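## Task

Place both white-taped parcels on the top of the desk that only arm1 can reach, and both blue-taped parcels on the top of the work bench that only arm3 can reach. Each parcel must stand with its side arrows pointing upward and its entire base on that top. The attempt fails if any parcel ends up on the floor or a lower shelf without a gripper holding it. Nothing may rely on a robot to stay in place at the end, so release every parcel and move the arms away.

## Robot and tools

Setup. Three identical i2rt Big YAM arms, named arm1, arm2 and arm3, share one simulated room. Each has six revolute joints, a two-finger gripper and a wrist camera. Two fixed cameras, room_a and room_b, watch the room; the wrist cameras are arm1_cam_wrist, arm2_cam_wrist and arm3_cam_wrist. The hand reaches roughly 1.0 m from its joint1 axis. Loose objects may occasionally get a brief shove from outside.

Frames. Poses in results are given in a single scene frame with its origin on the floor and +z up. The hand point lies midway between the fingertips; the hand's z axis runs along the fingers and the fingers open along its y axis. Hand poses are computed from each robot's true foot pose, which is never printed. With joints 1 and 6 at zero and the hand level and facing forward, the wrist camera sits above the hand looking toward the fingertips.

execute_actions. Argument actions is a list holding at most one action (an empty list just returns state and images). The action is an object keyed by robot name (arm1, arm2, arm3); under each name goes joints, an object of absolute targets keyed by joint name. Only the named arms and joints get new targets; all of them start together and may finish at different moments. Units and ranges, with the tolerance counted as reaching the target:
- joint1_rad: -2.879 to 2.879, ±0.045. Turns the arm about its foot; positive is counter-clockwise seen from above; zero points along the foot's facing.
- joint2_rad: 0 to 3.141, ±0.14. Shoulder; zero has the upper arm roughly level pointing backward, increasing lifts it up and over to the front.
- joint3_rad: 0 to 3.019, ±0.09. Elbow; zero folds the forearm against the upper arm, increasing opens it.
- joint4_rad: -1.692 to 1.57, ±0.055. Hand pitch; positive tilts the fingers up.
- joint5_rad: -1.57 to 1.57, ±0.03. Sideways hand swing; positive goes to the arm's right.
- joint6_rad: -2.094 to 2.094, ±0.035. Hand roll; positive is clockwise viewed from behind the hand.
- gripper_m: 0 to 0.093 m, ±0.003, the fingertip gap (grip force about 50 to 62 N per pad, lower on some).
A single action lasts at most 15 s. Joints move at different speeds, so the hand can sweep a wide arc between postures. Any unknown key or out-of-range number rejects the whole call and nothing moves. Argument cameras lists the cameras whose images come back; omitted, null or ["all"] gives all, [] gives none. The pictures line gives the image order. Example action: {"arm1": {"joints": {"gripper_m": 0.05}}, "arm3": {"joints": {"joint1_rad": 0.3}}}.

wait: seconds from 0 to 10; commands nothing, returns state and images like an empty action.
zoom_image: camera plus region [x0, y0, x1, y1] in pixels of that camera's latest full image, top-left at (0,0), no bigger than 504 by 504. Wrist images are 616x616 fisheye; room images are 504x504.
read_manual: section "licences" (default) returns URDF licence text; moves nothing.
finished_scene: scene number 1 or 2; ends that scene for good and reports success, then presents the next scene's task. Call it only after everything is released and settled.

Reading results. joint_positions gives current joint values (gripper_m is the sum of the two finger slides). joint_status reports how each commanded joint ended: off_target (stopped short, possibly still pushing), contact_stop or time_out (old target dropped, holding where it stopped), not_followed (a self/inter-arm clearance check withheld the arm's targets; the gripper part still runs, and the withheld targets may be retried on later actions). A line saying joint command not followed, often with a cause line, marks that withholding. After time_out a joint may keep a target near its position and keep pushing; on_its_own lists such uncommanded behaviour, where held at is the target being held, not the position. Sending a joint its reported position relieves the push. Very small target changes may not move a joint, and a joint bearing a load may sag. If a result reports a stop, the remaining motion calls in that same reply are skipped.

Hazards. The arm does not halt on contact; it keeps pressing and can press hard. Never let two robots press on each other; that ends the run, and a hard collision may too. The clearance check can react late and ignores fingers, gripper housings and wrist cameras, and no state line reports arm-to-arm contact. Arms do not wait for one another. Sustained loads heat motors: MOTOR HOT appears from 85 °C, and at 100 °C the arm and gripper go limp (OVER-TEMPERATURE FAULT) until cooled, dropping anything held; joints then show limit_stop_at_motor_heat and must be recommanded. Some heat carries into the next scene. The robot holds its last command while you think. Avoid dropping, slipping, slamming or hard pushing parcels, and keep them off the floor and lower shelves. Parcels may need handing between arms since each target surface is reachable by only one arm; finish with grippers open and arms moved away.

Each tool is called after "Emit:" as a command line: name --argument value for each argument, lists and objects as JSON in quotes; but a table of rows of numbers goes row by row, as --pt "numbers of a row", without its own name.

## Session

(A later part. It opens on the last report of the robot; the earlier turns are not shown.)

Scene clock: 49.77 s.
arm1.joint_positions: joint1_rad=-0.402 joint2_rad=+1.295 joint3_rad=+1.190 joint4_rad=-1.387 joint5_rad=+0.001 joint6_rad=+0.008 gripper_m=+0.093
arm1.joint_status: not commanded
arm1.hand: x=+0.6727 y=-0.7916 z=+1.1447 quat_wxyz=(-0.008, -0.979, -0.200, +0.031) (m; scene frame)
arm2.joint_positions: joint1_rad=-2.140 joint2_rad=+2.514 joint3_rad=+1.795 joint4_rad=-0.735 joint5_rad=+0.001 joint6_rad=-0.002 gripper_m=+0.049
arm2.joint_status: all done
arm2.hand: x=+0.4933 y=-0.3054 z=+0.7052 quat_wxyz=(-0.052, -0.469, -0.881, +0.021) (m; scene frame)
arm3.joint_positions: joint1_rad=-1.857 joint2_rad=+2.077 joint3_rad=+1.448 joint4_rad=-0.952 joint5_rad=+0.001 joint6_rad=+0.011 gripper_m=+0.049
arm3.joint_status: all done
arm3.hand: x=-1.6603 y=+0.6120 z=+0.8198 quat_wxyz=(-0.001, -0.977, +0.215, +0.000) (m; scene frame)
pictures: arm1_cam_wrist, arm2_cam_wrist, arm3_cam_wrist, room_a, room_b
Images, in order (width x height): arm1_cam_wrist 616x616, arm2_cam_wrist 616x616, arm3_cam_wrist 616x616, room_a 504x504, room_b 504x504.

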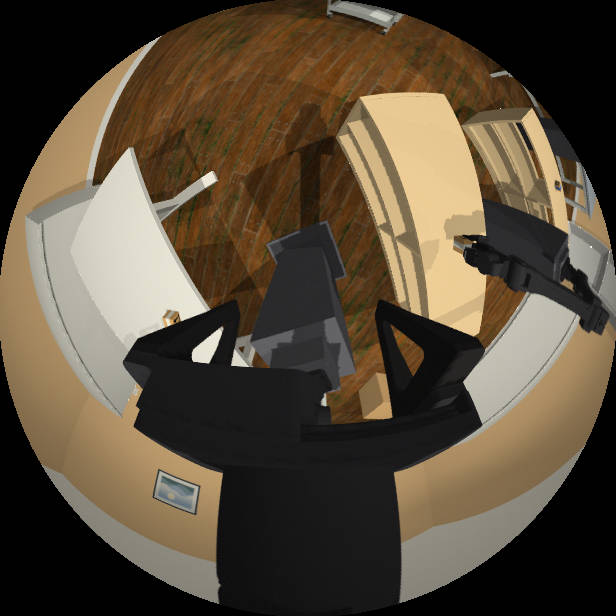

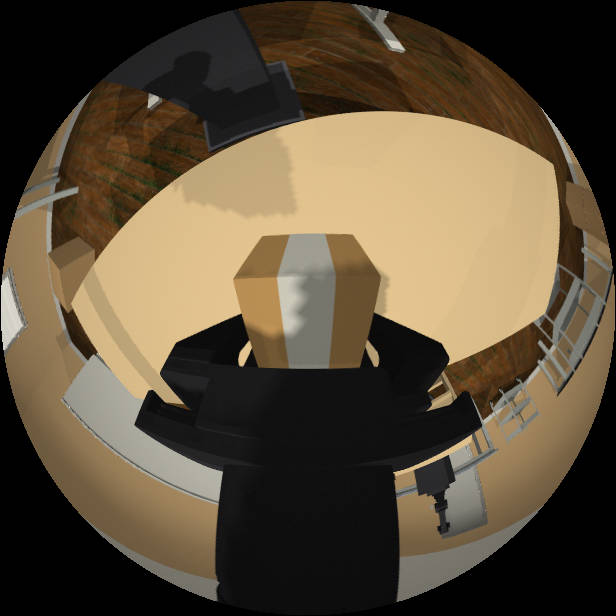

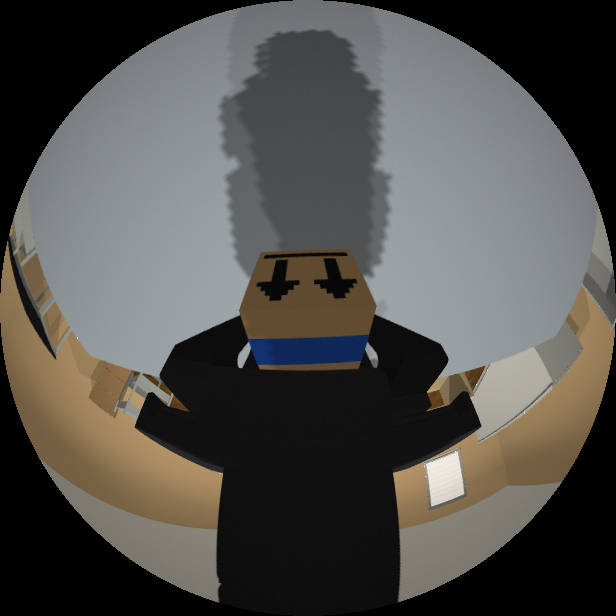

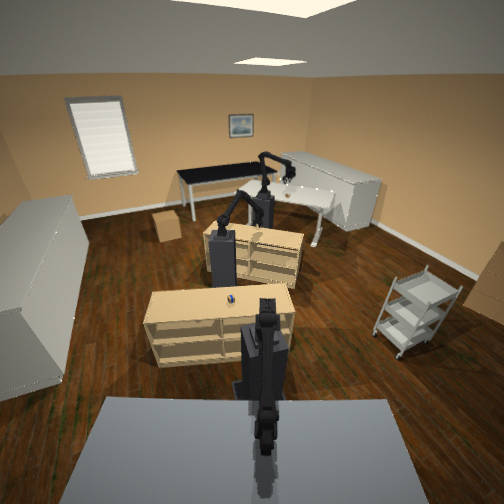

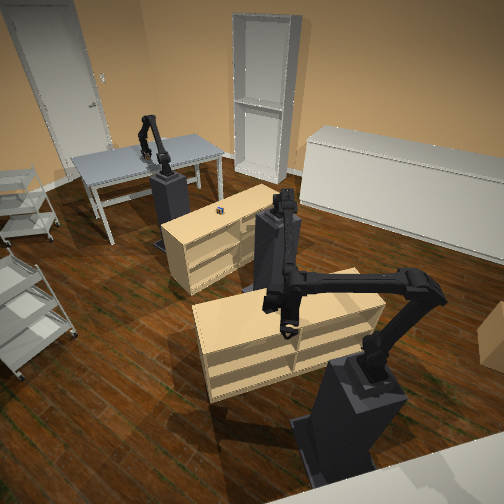

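Emit:
execute_actions --actions '[{"arm2":{"joints":{"joint2_rad":2.6}},"arm3":{"joints":{"joint2_rad":2.12,"joint4_rad":-0.91}}}]' --cameras '[]'

Emit:
execute_actions --actions '[{"arm2":{"joints":{"joint2_rad":2.64}},"arm3":{"joints":{"joint2_rad":2.145}}}]' --cameras '["arm2_cam_wrist"]'

Scene clock: 50.97 s.
arm1.joint_positions: joint1_rad=-0.402 joint2_rad=+1.295 joint3_rad=+1.190 joint4_rad=-1.387 joint5_rad=+0.001 joint6_rad=+0.008 gripper_m=+0.093
arm1.joint_status: not commanded
arm1.hand: x=+0.6727 y=-0.7916 z=+1.1447 quat_wxyz=(-0.008, -0.979, -0.200, +0.031) (m; scene frame)
arm2.joint_positions: joint1_rad=-2.140 joint2_rad=+2.621 joint3_rad=+1.804 joint4_rad=-0.732 joint5_rad=+0.001 joint6_rad=-0.002 gripper_m=+0.049
arm2.joint_status: all done
arm2.hand: x=+0.4752 y=-0.2770 z=+0.6388 quat_wxyz=(-0.011, -0.470, -0.883, -0.001) (m; scene frame)
arm3.joint_positions: joint1_rad=-1.857 joint2_rad=+2.127 joint3_rad=+1.448 joint4_rad=-0.925 joint5_rad=+0.001 joint6_rad=+0.011 gripper_m=+0.049
arm3.joint_status: all done
arm3.hand: x=-1.6581 y=+0.6109 z=+0.7922 quat_wxyz=(-0.003, -0.977, +0.215, -0.011) (m; scene frame)
pictures: none
No camera images: the call's "cameras" was empty. Leave "cameras" out to get every camera's image.

Scene clock: 51.77 s.
arm1.joint_positions: joint1_rad=-0.402 joint2_rad=+1.295 joint3_rad=+1.190 joint4_rad=-1.387 joint5_rad=+0.001 joint6_rad=+0.008 gripper_m=+0.093
arm1.joint_status: not commanded
arm1.hand: x=+0.6727 y=-0.7916 z=+1.1447 quat_wxyz=(-0.008, -0.979, -0.200, +0.031) (m; scene frame)
arm2.joint_positions: joint1_rad=-2.140 joint2_rad=+2.636 joint3_rad=+1.804 joint4_rad=-0.732 joint5_rad=+0.001 joint6_rad=-0.002 gripper_m=+0.049
arm2.joint_status: all done
arm2.hand: x=+0.4720 y=-0.2720 z=+0.6295 quat_wxyz=(-0.004, -0.470, -0.883, -0.004) (m; scene frame)
arm3.joint_positions: joint1_rad=-1.857 joint2_rad=+2.133 joint3_rad=+1.448 joint4_rad=-0.924 joint5_rad=+0.001 joint6_rad=+0.011 gripper_m=+0.049
arm3.joint_status: all done
arm3.hand: x=-1.6572 y=+0.6105 z=+0.7891 quat_wxyz=(-0.004, -0.977, +0.215, -0.013) (m; scene frame)
pictures: arm2_cam_wrist
Images, in order (width x height): arm2_cam_wrist 616x616.

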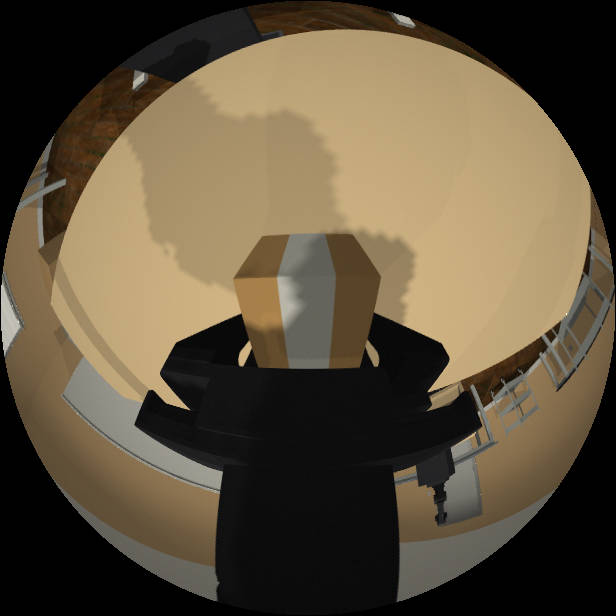

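Emit:
execute_actions --actions '[{"arm2":{"joints":{"gripper_m":0.093}},"arm3":{"joints":{"gripper_m":0.093}}}]' --cameras '[]'

Emit:
execute_actions --actions '[{"arm2":{"joints":{"joint2_rad":2.2}},"arm3":{"joints":{"joint2_rad":1.6}}}]' --cameras '[]'

Emit:
execute_actions --actions '[{"arm2":{"joints":{"joint2_rad":1.1,"joint3_rad":1.2,"joint4_rad":-1.5,"joint1_rad":-1.2}},"arm3":{"joints":{"joint1_rad":0,"joint2_rad":1.0,"joint3_rad":0.8,"joint4_rad":0.2,"joint6_rad":1.57}}}]' --cameras '[]'

Emit:
execute_actions --actions '[{"arm1":{"joints":{"joint1_rad":-1.4,"joint2_rad":2.0,"joint3_rad":1.87,"joint4_rad":-0.83,"joint6_rad":0.4}},"arm2":{"joints":{"joint1_rad":1.8,"joint2_rad":1.3}}}]' --cameras '[]'

Emit:
execute_actions --actions '[{"arm1":{"joints":{"joint2_rad":2.54}},"arm2":{"joints":{"joint2_rad":2.56,"joint3_rad":1.95,"joint4_rad":-0.9}}}]'

Scene clock: 53.20 s.
arm1.joint_positions: joint1_rad=-0.402 joint2_rad=+1.295 joint3_rad=+1.190 joint4_rad=-1.387 joint5_rad=+0.001 joint6_rad=+0.008 gripper_m=+0.093
arm1.joint_status: not commanded
arm1.hand: x=+0.6727 y=-0.7916 z=+1.1447 quat_wxyz=(-0.008, -0.979, -0.200, +0.031) (m; scene frame)
arm2.joint_positions: joint1_rad=-2.140 joint2_rad=+2.636 joint3_rad=+1.804 joint4_rad=-0.732 joint5_rad=+0.001 joint6_rad=-0.002 gripper_m=+0.093
arm2.joint_status: all done
arm2.hand: x=+0.4720 y=-0.2720 z=+0.6295 quat_wxyz=(-0.004, -0.470, -0.883, -0.004) (m; scene frame)
arm3.joint_positions: joint1_rad=-1.857 joint2_rad=+2.137 joint3_rad=+1.448 joint4_rad=-0.924 joint5_rad=+0.001 joint6_rad=+0.011 gripper_m=+0.093
arm3.joint_status: all done
arm3.hand: x=-1.6565 y=+0.6102 z=+0.7870 quat_wxyz=(-0.004, -0.977, +0.215, -0.015) (m; scene frame)
pictures: none
No camera images: the call's "cameras" was empty. Leave "cameras" out to get every camera's image.

Scene clock: 54.87 s.
arm1.joint_positions: joint1_rad=-0.402 joint2_rad=+1.295 joint3_rad=+1.190 joint4_rad=-1.387 joint5_rad=+0.001 joint6_rad=+0.008 gripper_m=+0.093
arm1.joint_status: not commanded
arm1.hand: x=+0.6727 y=-0.7916 z=+1.1447 quat_wxyz=(-0.008, -0.979, -0.200, +0.031) (m; scene frame)
arm2.joint_positions: joint1_rad=-2.140 joint2_rad=+2.215 joint3_rad=+1.812 joint4_rad=-0.727 joint5_rad=+0.001 joint6_rad=-0.002 gripper_m=+0.093
arm2.joint_status: all done
arm2.hand: x=+0.5338 y=-0.3705 z=+0.9235 quat_wxyz=(-0.194, -0.460, -0.861, +0.097) (m; scene frame)
arm3.joint_positions: joint1_rad=-1.857 joint2_rad=+1.609 joint3_rad=+1.448 joint4_rad=-0.923 joint5_rad=+0.001 joint6_rad=+0.011 gripper_m=+0.093
arm3.joint_status: all done
arm3.hand: x=-1.6801 y=+0.6218 z=+1.0897 quat_wxyz=(+0.050, -0.946, +0.209, +0.241) (m; scene frame)
pictures: none
No camera images: the call's "cameras" was empty. Leave "cameras" out to get every camera's image.

Scene clock: 57.03 s.
arm1.joint_positions: joint1_rad=-0.402 joint2_rad=+1.295 joint3_rad=+1.190 joint4_rad=-1.387 joint5_rad=+0.001 joint6_rad=+0.008 gripper_m=+0.093
arm1.joint_status: not commanded
arm1.hand: x=+0.6727 y=-0.7916 z=+1.1447 quat_wxyz=(-0.008, -0.979, -0.200, +0.031) (m; scene frame)
arm2.joint_positions: joint1_rad=-1.202 joint2_rad=+1.095 joint3_rad=+1.192 joint4_rad=-1.488 joint5_rad=-0.003 joint6_rad=-0.002 gripper_m=+0.093
arm2.joint_status: all done
arm2.hand: x=+0.4412 y=+0.2442 z=+1.2020 quat_wxyz=(-0.094, -0.020, -0.995, -0.004) (m; scene frame)
arm3.joint_positions: joint1_rad=-0.002 joint2_rad=+1.004 joint3_rad=+0.801 joint4_rad=+0.171 joint5_rad=+0.000 joint6_rad=+1.559 gripper_m=+0.093
arm3.joint_status: all done
arm3.hand: x=-1.2035 y=-0.1147 z=+1.2569 quat_wxyz=(-0.693, -0.717, +0.041, +0.056) (m; scene frame)
pictures: none
No camera images: the call's "cameras" was empty. Leave "cameras" out to get every camera's image.

Scene clock: 59.57 s.
arm1.joint_positions: joint1_rad=-1.394 joint2_rad=+2.032 joint3_rad=+1.813 joint4_rad=-0.846 joint5_rad=+0.001 joint6_rad=+0.391 gripper_m=+0.093
arm1.joint_status: all done
arm1.hand: x=+0.4047 y=-0.2304 z=+1.0549 quat_wxyz=(+0.029, -0.858, +0.451, +0.243) (m; scene frame)
arm2.joint_positions: joint1_rad=+1.803 joint2_rad=+1.314 joint3_rad=+1.186 joint4_rad=-1.488 joint5_rad=-0.001 joint6_rad=-0.002 gripper_m=+0.093
arm2.joint_status: all done
arm2.hand: x=-0.2441 y=+0.3229 z=+1.1233 quat_wxyz=(-0.003, +0.996, -0.088, +0.026) (m; scene frame)
arm3.joint_positions: joint1_rad=-0.002 joint2_rad=+1.004 joint3_rad=+0.801 joint4_rad=+0.171 joint5_rad=+0.000 joint6_rad=+1.559 gripper_m=+0.093
arm3.joint_status: not commanded
arm3.hand: x=-1.2035 y=-0.1147 z=+1.2569 quat_wxyz=(-0.693, -0.717, +0.042, +0.056) (m; scene frame)
pictures: none
No camera images: the call's "cameras" was empty. Leave "cameras" out to get every camera's image.

Scene clock: 61.57 s.
arm1.joint_positions: joint1_rad=-1.394 joint2_rad=+2.563 joint3_rad=+1.838 joint4_rad=-0.835 joint5_rad=+0.001 joint6_rad=+0.391 gripper_m=+0.093
arm1.joint_status: all done
arm1.hand: x=+0.4762 y=-0.2723 z=+0.6964 quat_wxyz=(+0.006, -0.884, +0.467, -0.001) (m; scene frame)
arm2.joint_positions: joint1_rad=+1.803 joint2_rad=+2.570 joint3_rad=+1.917 joint4_rad=-0.908 joint5_rad=-0.001 joint6_rad=-0.002 gripper_m=+0.093
arm2.joint_status: all done
arm2.hand: x=-0.5590 y=+0.3845 z=+0.7016 quat_wxyz=(-0.005, +0.996, -0.088, -0.001) (m; scene frame)
arm3.joint_positions: joint1_rad=-0.002 joint2_rad=+1.004 joint3_rad=+0.801 joint4_rad=+0.171 joint5_rad=+0.000 joint6_rad=+1.559 gripper_m=+0.093
arm3.joint_status: not commanded
arm3.hand: x=-1.2035 y=-0.1147 z=+1.2569 quat_wxyz=(-0.693, -0.717, +0.042, +0.056) (m; scene frame)
pictures: arm1_cam_wrist, arm2_cam_wrist, arm3_cam_wrist, room_a, room_b
Images, in order (width x height): arm1_cam_wrist 616x616, arm2_cam_wrist 616x616, arm3_cam_wrist 616x616, room_a 504x504, room_b 504x504.

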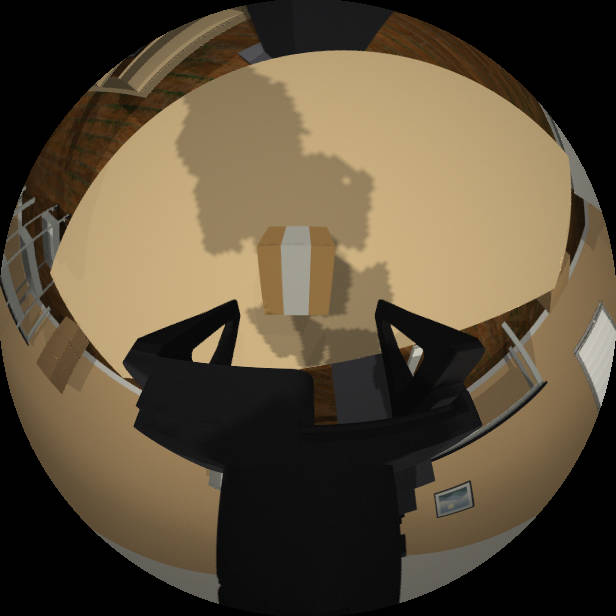

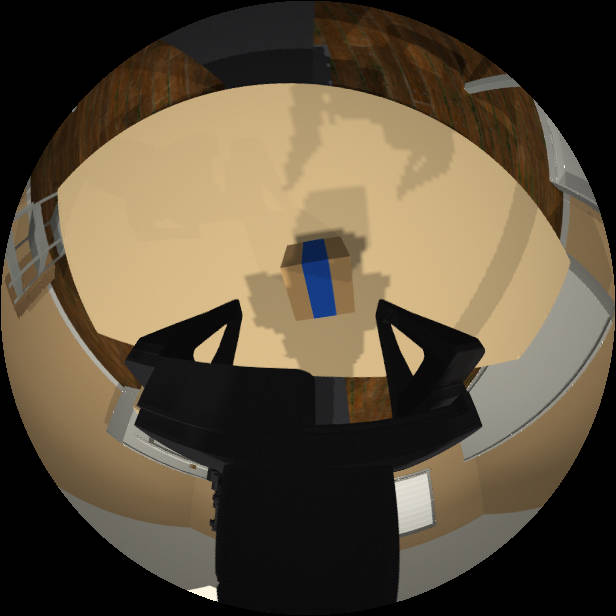

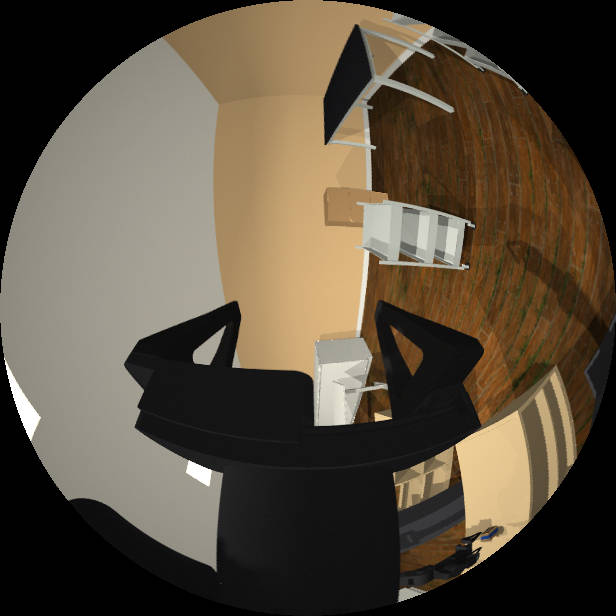

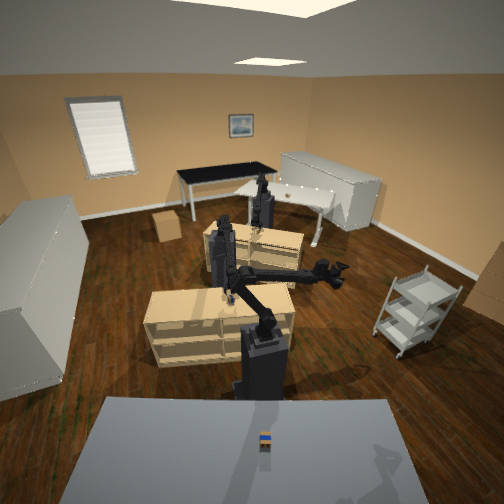

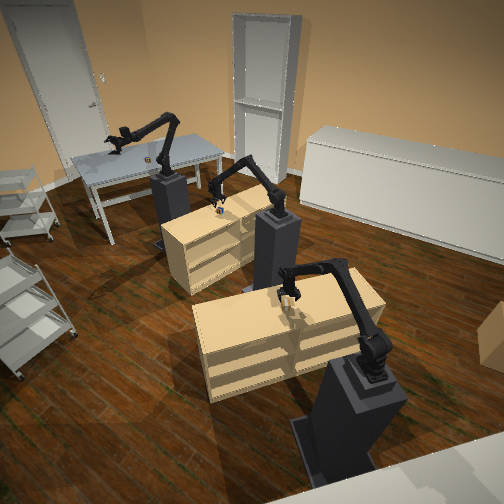

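Emit:
execute_actions --actions '[{"arm1":{"joints":{"joint1_rad":-1.375,"joint2_rad":2.645,"joint4_rad":-0.73}},"arm2":{"joints":{"joint1_rad":1.783,"joint2_rad":2.66,"joint4_rad":-0.8,"joint6_rad":-0.18}}}]' --cameras '["arm1_cam_wrist","arm2_cam_wrist"]'

Scene clock: 63.00 s.
arm1.joint_positions: joint1_rad=-1.379 joint2_rad=+2.659 joint3_rad=+1.843 joint4_rad=-0.743 joint5_rad=+0.001 joint6_rad=+0.391 gripper_m=+0.093
arm1.joint_status: all done
arm1.hand: x=+0.4813 y=-0.2859 z=+0.6369 quat_wxyz=(+0.006, -0.888, +0.460, +0.000) (m; scene frame)
arm2.joint_positions: joint1_rad=+1.786 joint2_rad=+2.677 joint3_rad=+1.925 joint4_rad=-0.814 joint5_rad=-0.001 joint6_rad=-0.172 gripper_m=+0.093
arm2.joint_status: all done
arm2.hand: x=-0.5445 y=+0.3940 z=+0.6339 quat_wxyz=(-0.005, +1.000, -0.012, +0.002) (m; scene frame)
arm3.joint_positions: joint1_rad=-0.002 joint2_rad=+1.004 joint3_rad=+0.801 joint4_rad=+0.171 joint5_rad=+0.000 joint6_rad=+1.559 gripper_m=+0.093
arm3.joint_status: not commanded
arm3.hand: x=-1.2035 y=-0.1147 z=+1.2569 quat_wxyz=(-0.693, -0.717, +0.042, +0.056) (m; scene frame)
pictures: arm1_cam_wrist, arm2_cam_wrist
Images, in order (width x height): arm1_cam_wrist 616x616, arm2_cam_wrist 616x616.

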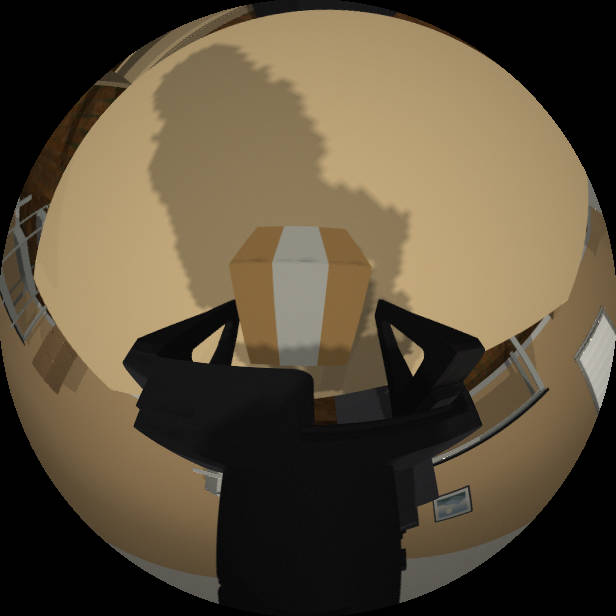

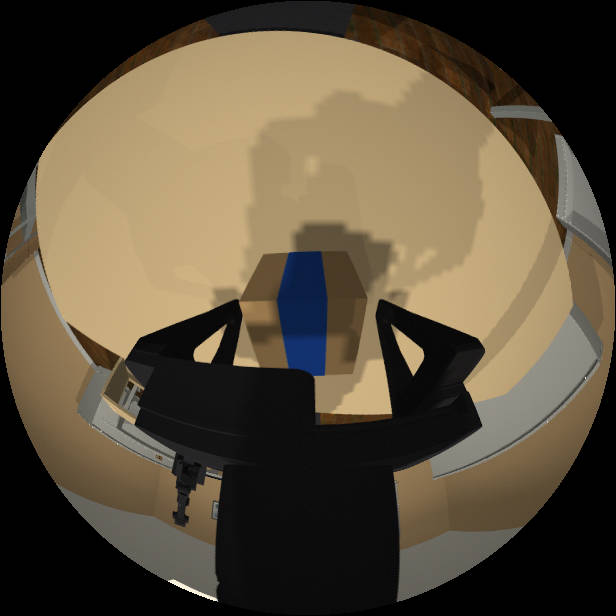

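Emit:
execute_actions --actions '[{"arm1":{"joints":{"gripper_m":0.03}},"arm2":{"joints":{"gripper_m":0.03}}}]' --cameras '[]'

Emit:
execute_actions --actions '[{"arm1":{"joints":{"joint2_rad":1.8}},"arm2":{"joints":{"joint2_rad":2.2,"joint6_rad":0}}}]' --cameras '[]'

Emit:
execute_actions --actions '[{"arm1":{"joints":{"joint1_rad":1.4,"joint3_rad":1.55,"joint4_rad":-0.78,"joint6_rad":0}},"arm2":{"joints":{"joint1_rad":1.895,"joint2_rad":1.385,"joint3_rad":0.995,"joint4_rad":0.43}}}]' --cameras '[]'

Emit:
execute_actions --actions '[{"arm1":{"joints":{"joint2_rad":2.25}},"arm3":{"joints":{"joint1_rad":1.615,"joint2_rad":1.0,"joint3_rad":0.85,"joint4_rad":0.2}}}]'

Scene clock: 64.17 s.
arm1.joint_positions: joint1_rad=-1.379 joint2_rad=+2.659 joint3_rad=+1.843 joint4_rad=-0.743 joint5_rad=+0.001 joint6_rad=+0.391 gripper_m=+0.048
arm1.joint_status: gripper_m off_target (ended at +0.048, target +0.030)
arm1.hand: x=+0.4813 y=-0.2859 z=+0.6369 quat_wxyz=(+0.006, -0.888, +0.460, +0.000) (m; scene frame)
arm2.joint_positions: joint1_rad=+1.786 joint2_rad=+2.677 joint3_rad=+1.925 joint4_rad=-0.814 joint5_rad=+0.000 joint6_rad=-0.173 gripper_m=+0.050
arm2.joint_status: gripper_m off_target (ended at +0.050, target +0.030)
arm2.hand: x=-0.5445 y=+0.3941 z=+0.6339 quat_wxyz=(-0.005, +1.000, -0.011, +0.002) (m; scene frame)
arm3.joint_positions: joint1_rad=-0.002 joint2_rad=+1.004 joint3_rad=+0.801 joint4_rad=+0.171 joint5_rad=+0.000 joint6_rad=+1.559 gripper_m=+0.093
arm3.joint_status: not commanded
arm3.hand: x=-1.2035 y=-0.1147 z=+1.2569 quat_wxyz=(-0.693, -0.717, +0.042, +0.056) (m; scene frame)
pictures: none
No camera images: the call's "cameras" was empty. Leave "cameras" out to get every camera's image.

Scene clock: 66.10 s.
arm1.joint_positions: joint1_rad=-1.379 joint2_rad=+1.826 joint3_rad=+1.842 joint4_rad=-0.738 joint5_rad=+0.001 joint6_rad=+0.391 gripper_m=+0.048
arm1.joint_status: all done
arm1.hand: x=+0.3906 y=-0.2364 z=+1.2365 quat_wxyz=(+0.041, -0.812, +0.419, +0.404) (m; scene frame)
arm2.joint_positions: joint1_rad=+1.786 joint2_rad=+2.221 joint3_rad=+1.928 joint4_rad=-0.808 joint5_rad=+0.000 joint6_rad=-0.007 gripper_m=+0.050
arm2.joint_status: all done
arm2.hand: x=-0.6567 y=+0.4125 z=+0.9622 quat_wxyz=(-0.028, +0.969, -0.090, -0.228) (m; scene frame)
arm3.joint_positions: joint1_rad=-0.002 joint2_rad=+1.004 joint3_rad=+0.801 joint4_rad=+0.171 joint5_rad=+0.000 joint6_rad=+1.559 gripper_m=+0.093
arm3.joint_status: not commanded
arm3.hand: x=-1.2035 y=-0.1147 z=+1.2569 quat_wxyz=(-0.693, -0.717, +0.042, +0.056) (m; scene frame)
pictures: none
No camera images: the call's "cameras" was empty. Leave "cameras" out to get every camera's image.

Scene clock: 68.70 s.
arm1.joint_positions: joint1_rad=+1.406 joint2_rad=+1.833 joint3_rad=+1.533 joint4_rad=-0.771 joint5_rad=-0.002 joint6_rad=+0.008 gripper_m=+0.048
arm1.joint_status: all done
arm1.hand: x=+1.4288 y=-1.1713 z=+1.0767 quat_wxyz=(-0.228, -0.436, -0.864, +0.103) (m; scene frame)
arm2.joint_positions: joint1_rad=+1.893 joint2_rad=+1.393 joint3_rad=+0.975 joint4_rad=+0.401 joint5_rad=-0.001 joint6_rad=-0.006 gripper_m=+0.050
arm2.joint_status: all done
arm2.hand: x=-0.5063 y=+0.3121 z=+1.2566 quat_wxyz=(-0.036, +0.716, -0.025, -0.697) (m; scene frame)
arm3.joint_positions: joint1_rad=-0.002 joint2_rad=+1.004 joint3_rad=+0.801 joint4_rad=+0.171 joint5_rad=+0.000 joint6_rad=+1.559 gripper_m=+0.093
arm3.joint_status: not commanded
arm3.hand: x=-1.2035 y=-0.1147 z=+1.2569 quat_wxyz=(-0.693, -0.717, +0.042, +0.056) (m; scene frame)
pictures: none
No camera images: the call's "cameras" was empty. Leave "cameras" out to get every camera's image.

Scene clock: 70.50 s.
arm1.joint_positions: joint1_rad=+1.406 joint2_rad=+2.281 joint3_rad=+1.512 joint4_rad=-0.776 joint5_rad=-0.002 joint6_rad=+0.008 gripper_m=+0.048
arm1.joint_status: all done
arm1.hand: x=+1.3927 y=-1.1166 z=+0.7884 quat_wxyz=(-0.018, -0.449, -0.893, +0.000) (m; scene frame)
arm2.joint_positions: joint1_rad=+1.893 joint2_rad=+1.393 joint3_rad=+0.975 joint4_rad=+0.401 joint5_rad=-0.001 joint6_rad=-0.006 gripper_m=+0.050
arm2.joint_status: not commanded
arm2.hand: x=-0.5063 y=+0.3121 z=+1.2566 quat_wxyz=(-0.036, +0.716, -0.025, -0.697) (m; scene frame)
arm3.joint_positions: joint1_rad=+1.613 joint2_rad=+1.004 joint3_rad=+0.801 joint4_rad=+0.171 joint5_rad=-0.001 joint6_rad=+1.559 gripper_m=+0.093
arm3.joint_status: all done
arm3.hand: x=-0.6411 y=+0.3293 z=+1.2515 quat_wxyz=(-0.514, -0.531, -0.489, -0.463) (m; scene frame)
pictures: arm1_cam_wrist, arm2_cam_wrist, arm3_cam_wrist, room_a, room_b
Images, in order (width x height): arm1_cam_wrist 616x616, arm2_cam_wrist 616x616, arm3_cam_wrist 616x616, room_a 504x504, room_b 504x504.

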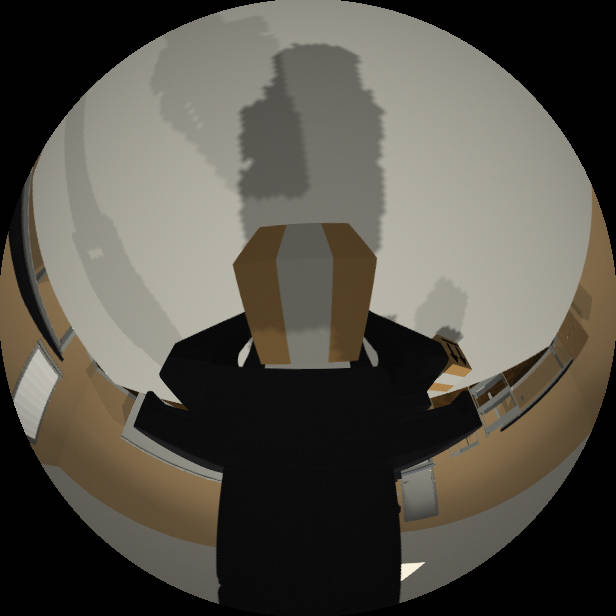

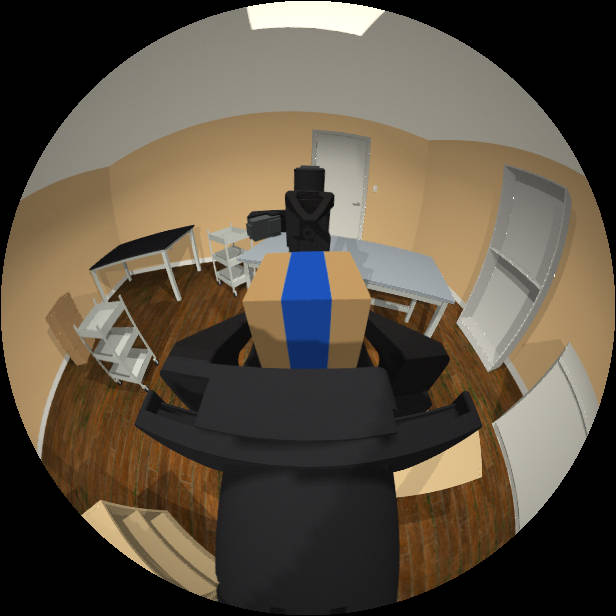

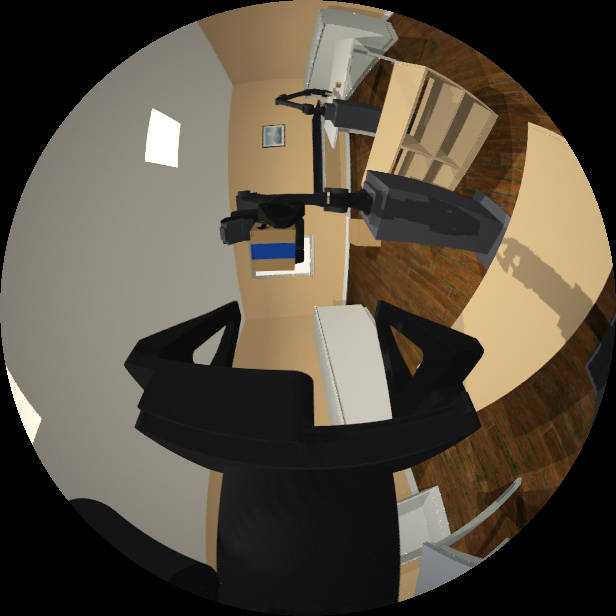

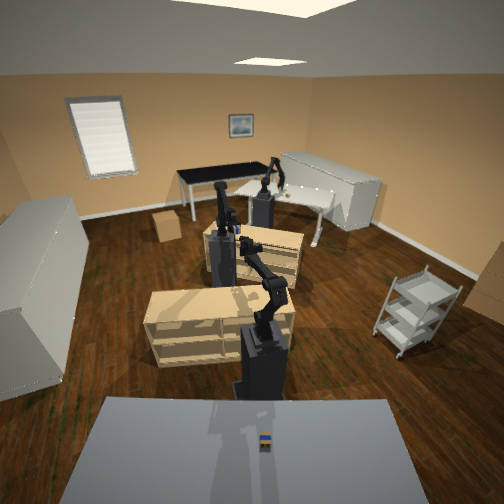

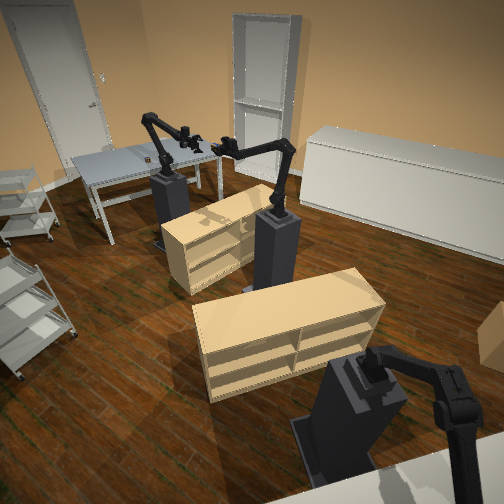

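Emit:
execute_actions --actions '[{"arm1":{"joints":{"joint2_rad":2.33,"joint4_rad":-0.73}},"arm3":{"joints":{"joint2_rad":1.14,"joint3_rad":0.975,"joint4_rad":0.27}}}]' --cameras '["arm2_cam_wrist","arm3_cam_wrist"]'

Scene clock: 71.57 s.
arm1.joint_positions: joint1_rad=+1.406 joint2_rad=+2.336 joint3_rad=+1.515 joint4_rad=-0.745 joint5_rad=-0.002 joint6_rad=+0.008 gripper_m=+0.048
arm1.joint_status: all done
arm1.hand: x=+1.3896 y=-1.1117 z=+0.7578 quat_wxyz=(-0.009, -0.449, -0.894, -0.005) (m; scene frame)
arm2.joint_positions: joint1_rad=+1.893 joint2_rad=+1.393 joint3_rad=+0.975 joint4_rad=+0.401 joint5_rad=-0.001 joint6_rad=-0.006 gripper_m=+0.050
arm2.joint_status: not commanded
arm2.hand: x=-0.5063 y=+0.3121 z=+1.2566 quat_wxyz=(-0.036, +0.716, -0.025, -0.697) (m; scene frame)
arm3.joint_positions: joint1_rad=+1.613 joint2_rad=+1.146 joint3_rad=+0.915 joint4_rad=+0.245 joint5_rad=-0.001 joint6_rad=+1.560 gripper_m=+0.093
arm3.joint_status: all done
arm3.hand: x=-0.5916 y=+0.3246 z=+1.2693 quat_wxyz=(-0.526, -0.520, -0.478, -0.474) (m; scene frame)
pictures: arm2_cam_wrist, arm3_cam_wrist
Images, in order (width x height): arm2_cam_wrist 616x616, arm3_cam_wrist 616x616.

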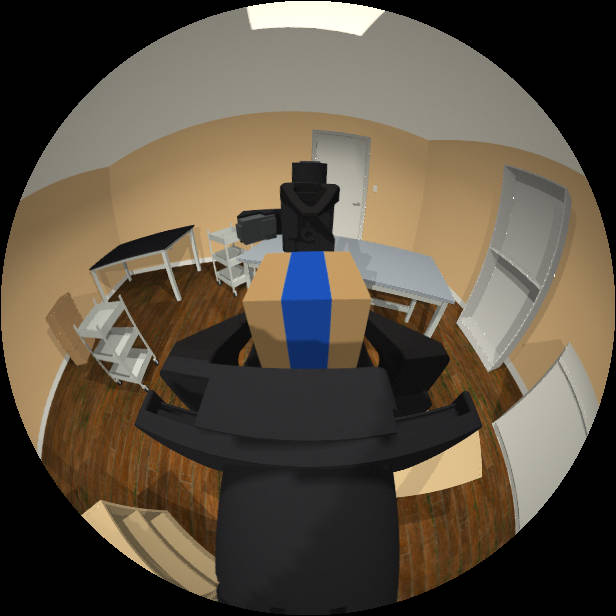

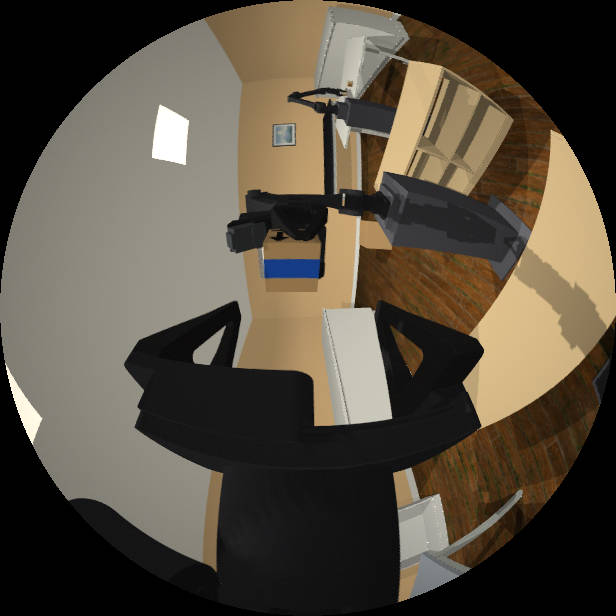

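Emit:
execute_actions --actions '[{"arm1":{"joints":{"joint2_rad":2.365}},"arm3":{"joints":{"joint2_rad":1.25,"joint3_rad":1.105,"joint4_rad":0.22}}}]' --cameras '["arm2_cam_wrist","arm3_cam_wrist"]'

Scene clock: 72.63 s.
arm1.joint_positions: joint1_rad=+1.406 joint2_rad=+2.357 joint3_rad=+1.517 joint4_rad=-0.743 joint5_rad=-0.001 joint6_rad=+0.008 gripper_m=+0.048
arm1.joint_status: all done
arm1.hand: x=+1.3866 y=-1.1077 z=+0.7463 quat_wxyz=(-0.001, -0.448, -0.894, -0.008) (m; scene frame)
arm2.joint_positions: joint1_rad=+1.893 joint2_rad=+1.393 joint3_rad=+0.975 joint4_rad=+0.401 joint5_rad=-0.001 joint6_rad=-0.006 gripper_m=+0.050
arm2.joint_status: not commanded
arm2.hand: x=-0.5063 y=+0.3121 z=+1.2566 quat_wxyz=(-0.036, +0.716, -0.025, -0.697) (m; scene frame)
arm3.joint_positions: joint1_rad=+1.613 joint2_rad=+1.254 joint3_rad=+1.039 joint4_rad=+0.233 joint5_rad=-0.001 joint6_rad=+1.560 gripper_m=+0.093
arm3.joint_status: all done
arm3.hand: x=-0.5495 y=+0.3206 z=+1.2836 quat_wxyz=(-0.527, -0.519, -0.477, -0.475) (m; scene frame)
pictures: arm2_cam_wrist, arm3_cam_wrist
Images, in order (width x height): arm2_cam_wrist 616x616, arm3_cam_wrist 616x616.

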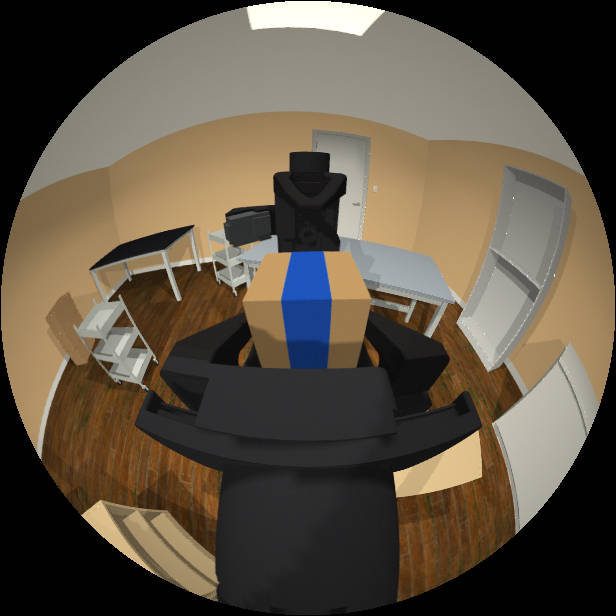

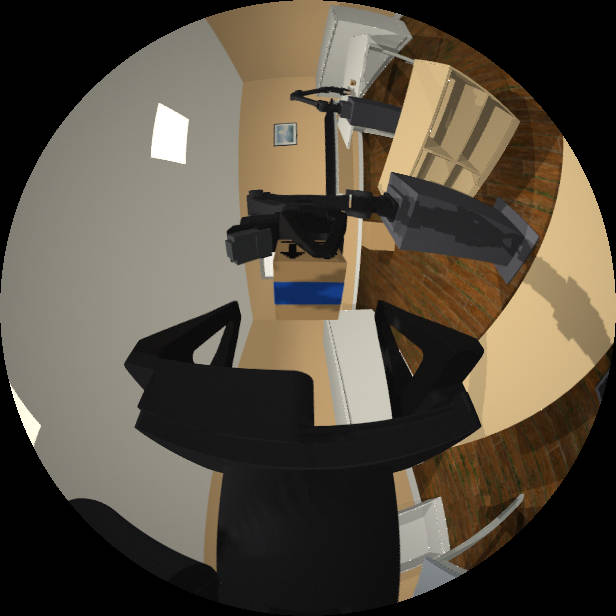

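Emit:
execute_actions --actions '[{"arm1":{"joints":{"gripper_m":0.093}},"arm3":{"joints":{"joint1_rad":1.635,"joint2_rad":1.358,"joint3_rad":1.2,"joint4_rad":0.26}}}]' --cameras '["arm2_cam_wrist","arm3_cam_wrist"]'

Scene clock: 73.77 s.
arm1.joint_positions: joint1_rad=+1.406 joint2_rad=+2.357 joint3_rad=+1.517 joint4_rad=-0.743 joint5_rad=-0.001 joint6_rad=+0.008 gripper_m=+0.093
arm1.joint_status: all done
arm1.hand: x=+1.3866 y=-1.1077 z=+0.7463 quat_wxyz=(-0.001, -0.448, -0.894, -0.008) (m; scene frame)
arm2.joint_positions: joint1_rad=+1.893 joint2_rad=+1.393 joint3_rad=+0.975 joint4_rad=+0.401 joint5_rad=-0.001 joint6_rad=-0.006 gripper_m=+0.050
arm2.joint_status: not commanded
arm2.hand: x=-0.5063 y=+0.3121 z=+1.2566 quat_wxyz=(-0.036, +0.716, -0.025, -0.697) (m; scene frame)
arm3.joint_positions: joint1_rad=+1.627 joint2_rad=+1.362 joint3_rad=+1.140 joint4_rad=+0.236 joint5_rad=-0.001 joint6_rad=+1.560 gripper_m=+0.093
arm3.joint_status: all done
arm3.hand: x=-0.5080 y=+0.3258 z=+1.2827 quat_wxyz=(-0.523, -0.516, -0.482, -0.478) (m; scene frame)
pictures: arm2_cam_wrist, arm3_cam_wrist
Images, in order (width x height): arm2_cam_wrist 616x616, arm3_cam_wrist 616x616.

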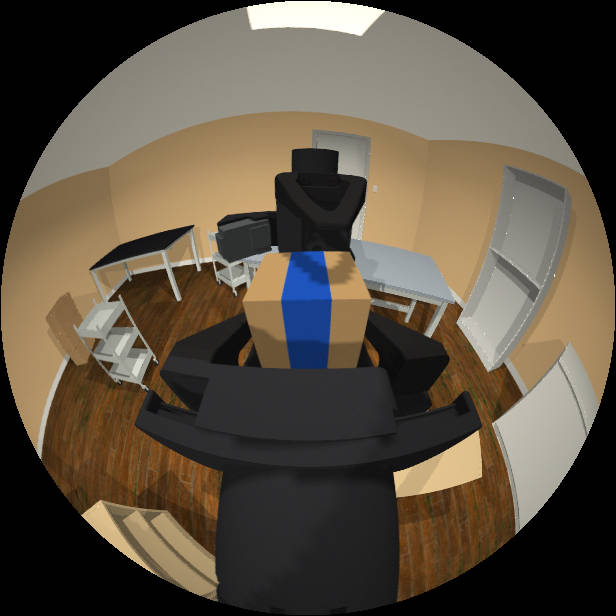

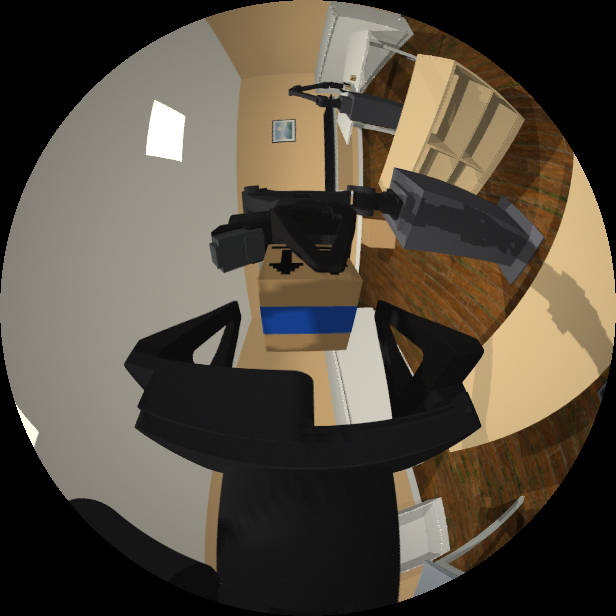

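Emit:
execute_actions --actions '[{"arm1":{"joints":{"joint2_rad":1.7}},"arm3":{"joints":{"joint1_rad":1.61,"joint2_rad":1.42,"joint3_rad":1.262}}}]' --cameras '["arm2_cam_wrist","arm3_cam_wrist","arm1_cam_wrist"]'

Scene clock: 75.67 s.
arm1.joint_positions: joint1_rad=+1.406 joint2_rad=+1.709 joint3_rad=+1.531 joint4_rad=-0.740 joint5_rad=-0.001 joint6_rad=+0.008 gripper_m=+0.093
arm1.joint_status: all done
arm1.hand: x=+1.4265 y=-1.1705 z=+1.1604 quat_wxyz=(-0.294, -0.426, -0.844, +0.137) (m; scene frame)
arm2.joint_positions: joint1_rad=+1.893 joint2_rad=+1.393 joint3_rad=+0.975 joint4_rad=+0.401 joint5_rad=-0.001 joint6_rad=-0.006 gripper_m=+0.050
arm2.joint_status: not commanded
arm2.hand: x=-0.5063 y=+0.3121 z=+1.2566 quat_wxyz=(-0.036, +0.716, -0.025, -0.697) (m; scene frame)
arm3.joint_positions: joint1_rad=+1.619 joint2_rad=+1.419 joint3_rad=+1.196 joint4_rad=+0.236 joint5_rad=-0.001 joint6_rad=+1.560 gripper_m=+0.093
arm3.joint_status: all done
arm3.hand: x=-0.4868 y=+0.3184 z=+1.2825 quat_wxyz=(-0.525, -0.518, -0.480, -0.476) (m; scene frame)
pictures: arm1_cam_wrist, arm2_cam_wrist, arm3_cam_wrist
Images, in order (width x height): arm1_cam_wrist 616x616, arm2_cam_wrist 616x616, arm3_cam_wrist 616x616.

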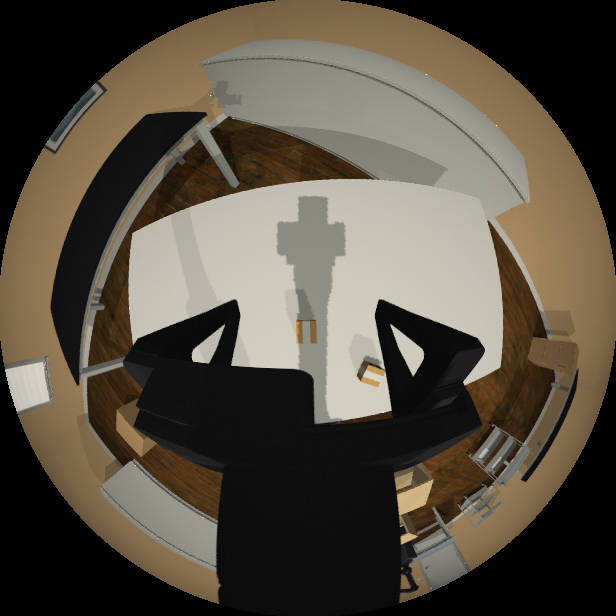

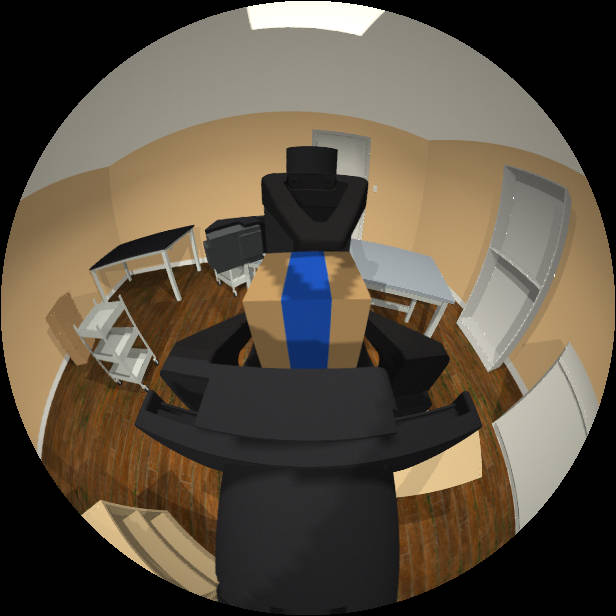

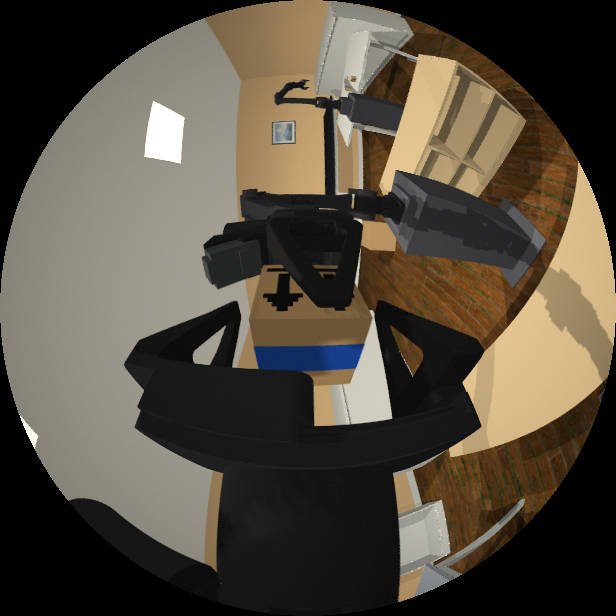

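Emit:
execute_actions --actions '[{"arm3":{"joints":{"gripper_m":0.03}}}]' --cameras '["arm2_cam_wrist","arm3_cam_wrist"]'

Scene clock: 76.53 s.
arm1.joint_positions: joint1_rad=+1.406 joint2_rad=+1.709 joint3_rad=+1.531 joint4_rad=-0.740 joint5_rad=-0.001 joint6_rad=+0.008 gripper_m=+0.093
arm1.joint_status: not commanded
arm1.hand: x=+1.4265 y=-1.1705 z=+1.1604 quat_wxyz=(-0.294, -0.426, -0.844, +0.137) (m; scene frame)
arm2.joint_positions: joint1_rad=+1.893 joint2_rad=+1.394 joint3_rad=+0.975 joint4_rad=+0.406 joint5_rad=-0.001 joint6_rad=+0.001 gripper_m=+0.050
arm2.joint_status: not commanded
arm2.hand: x=-0.5065 y=+0.3121 z=+1.2577 quat_wxyz=(-0.034, +0.714, -0.028, -0.699) (m; scene frame)
arm3.joint_positions: joint1_rad=+1.619 joint2_rad=+1.419 joint3_rad=+1.197 joint4_rad=+0.241 joint5_rad=+0.000 joint6_rad=+1.568 gripper_m=+0.050
arm3.joint_status: gripper_m off_target (ended at +0.050, target +0.030)
arm3.hand: x=-0.4867 y=+0.3182 z=+1.2844 quat_wxyz=(-0.524, -0.519, -0.476, -0.479) (m; scene frame)
pictures: arm2_cam_wrist, arm3_cam_wrist
Images, in order (width x height): arm2_cam_wrist 616x616, arm3_cam_wrist 616x616.

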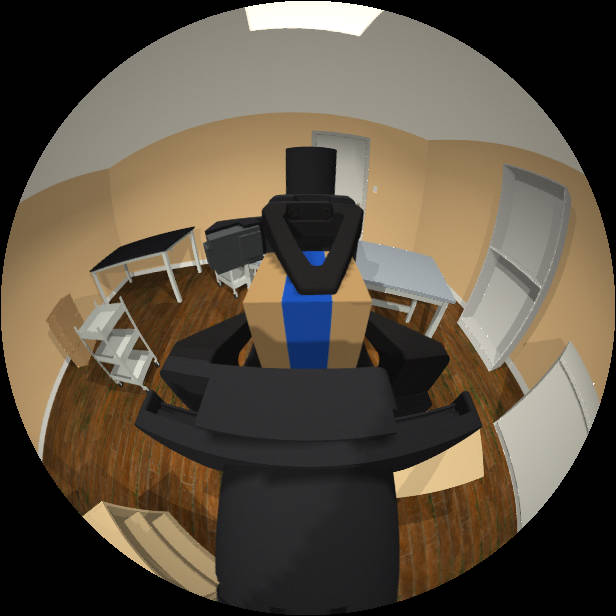

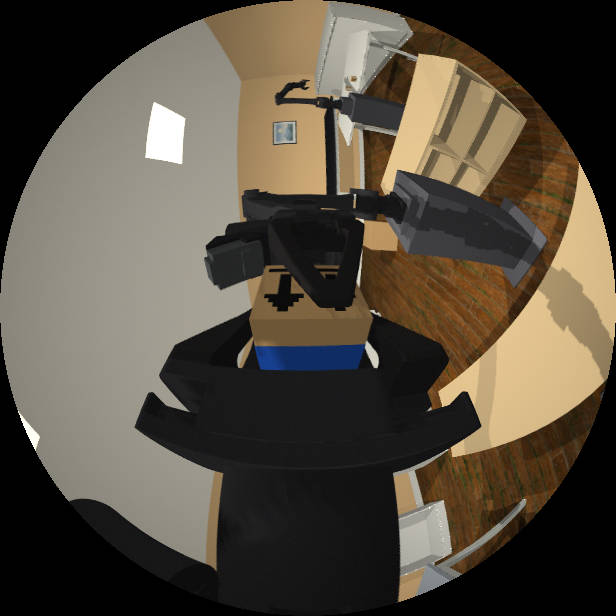

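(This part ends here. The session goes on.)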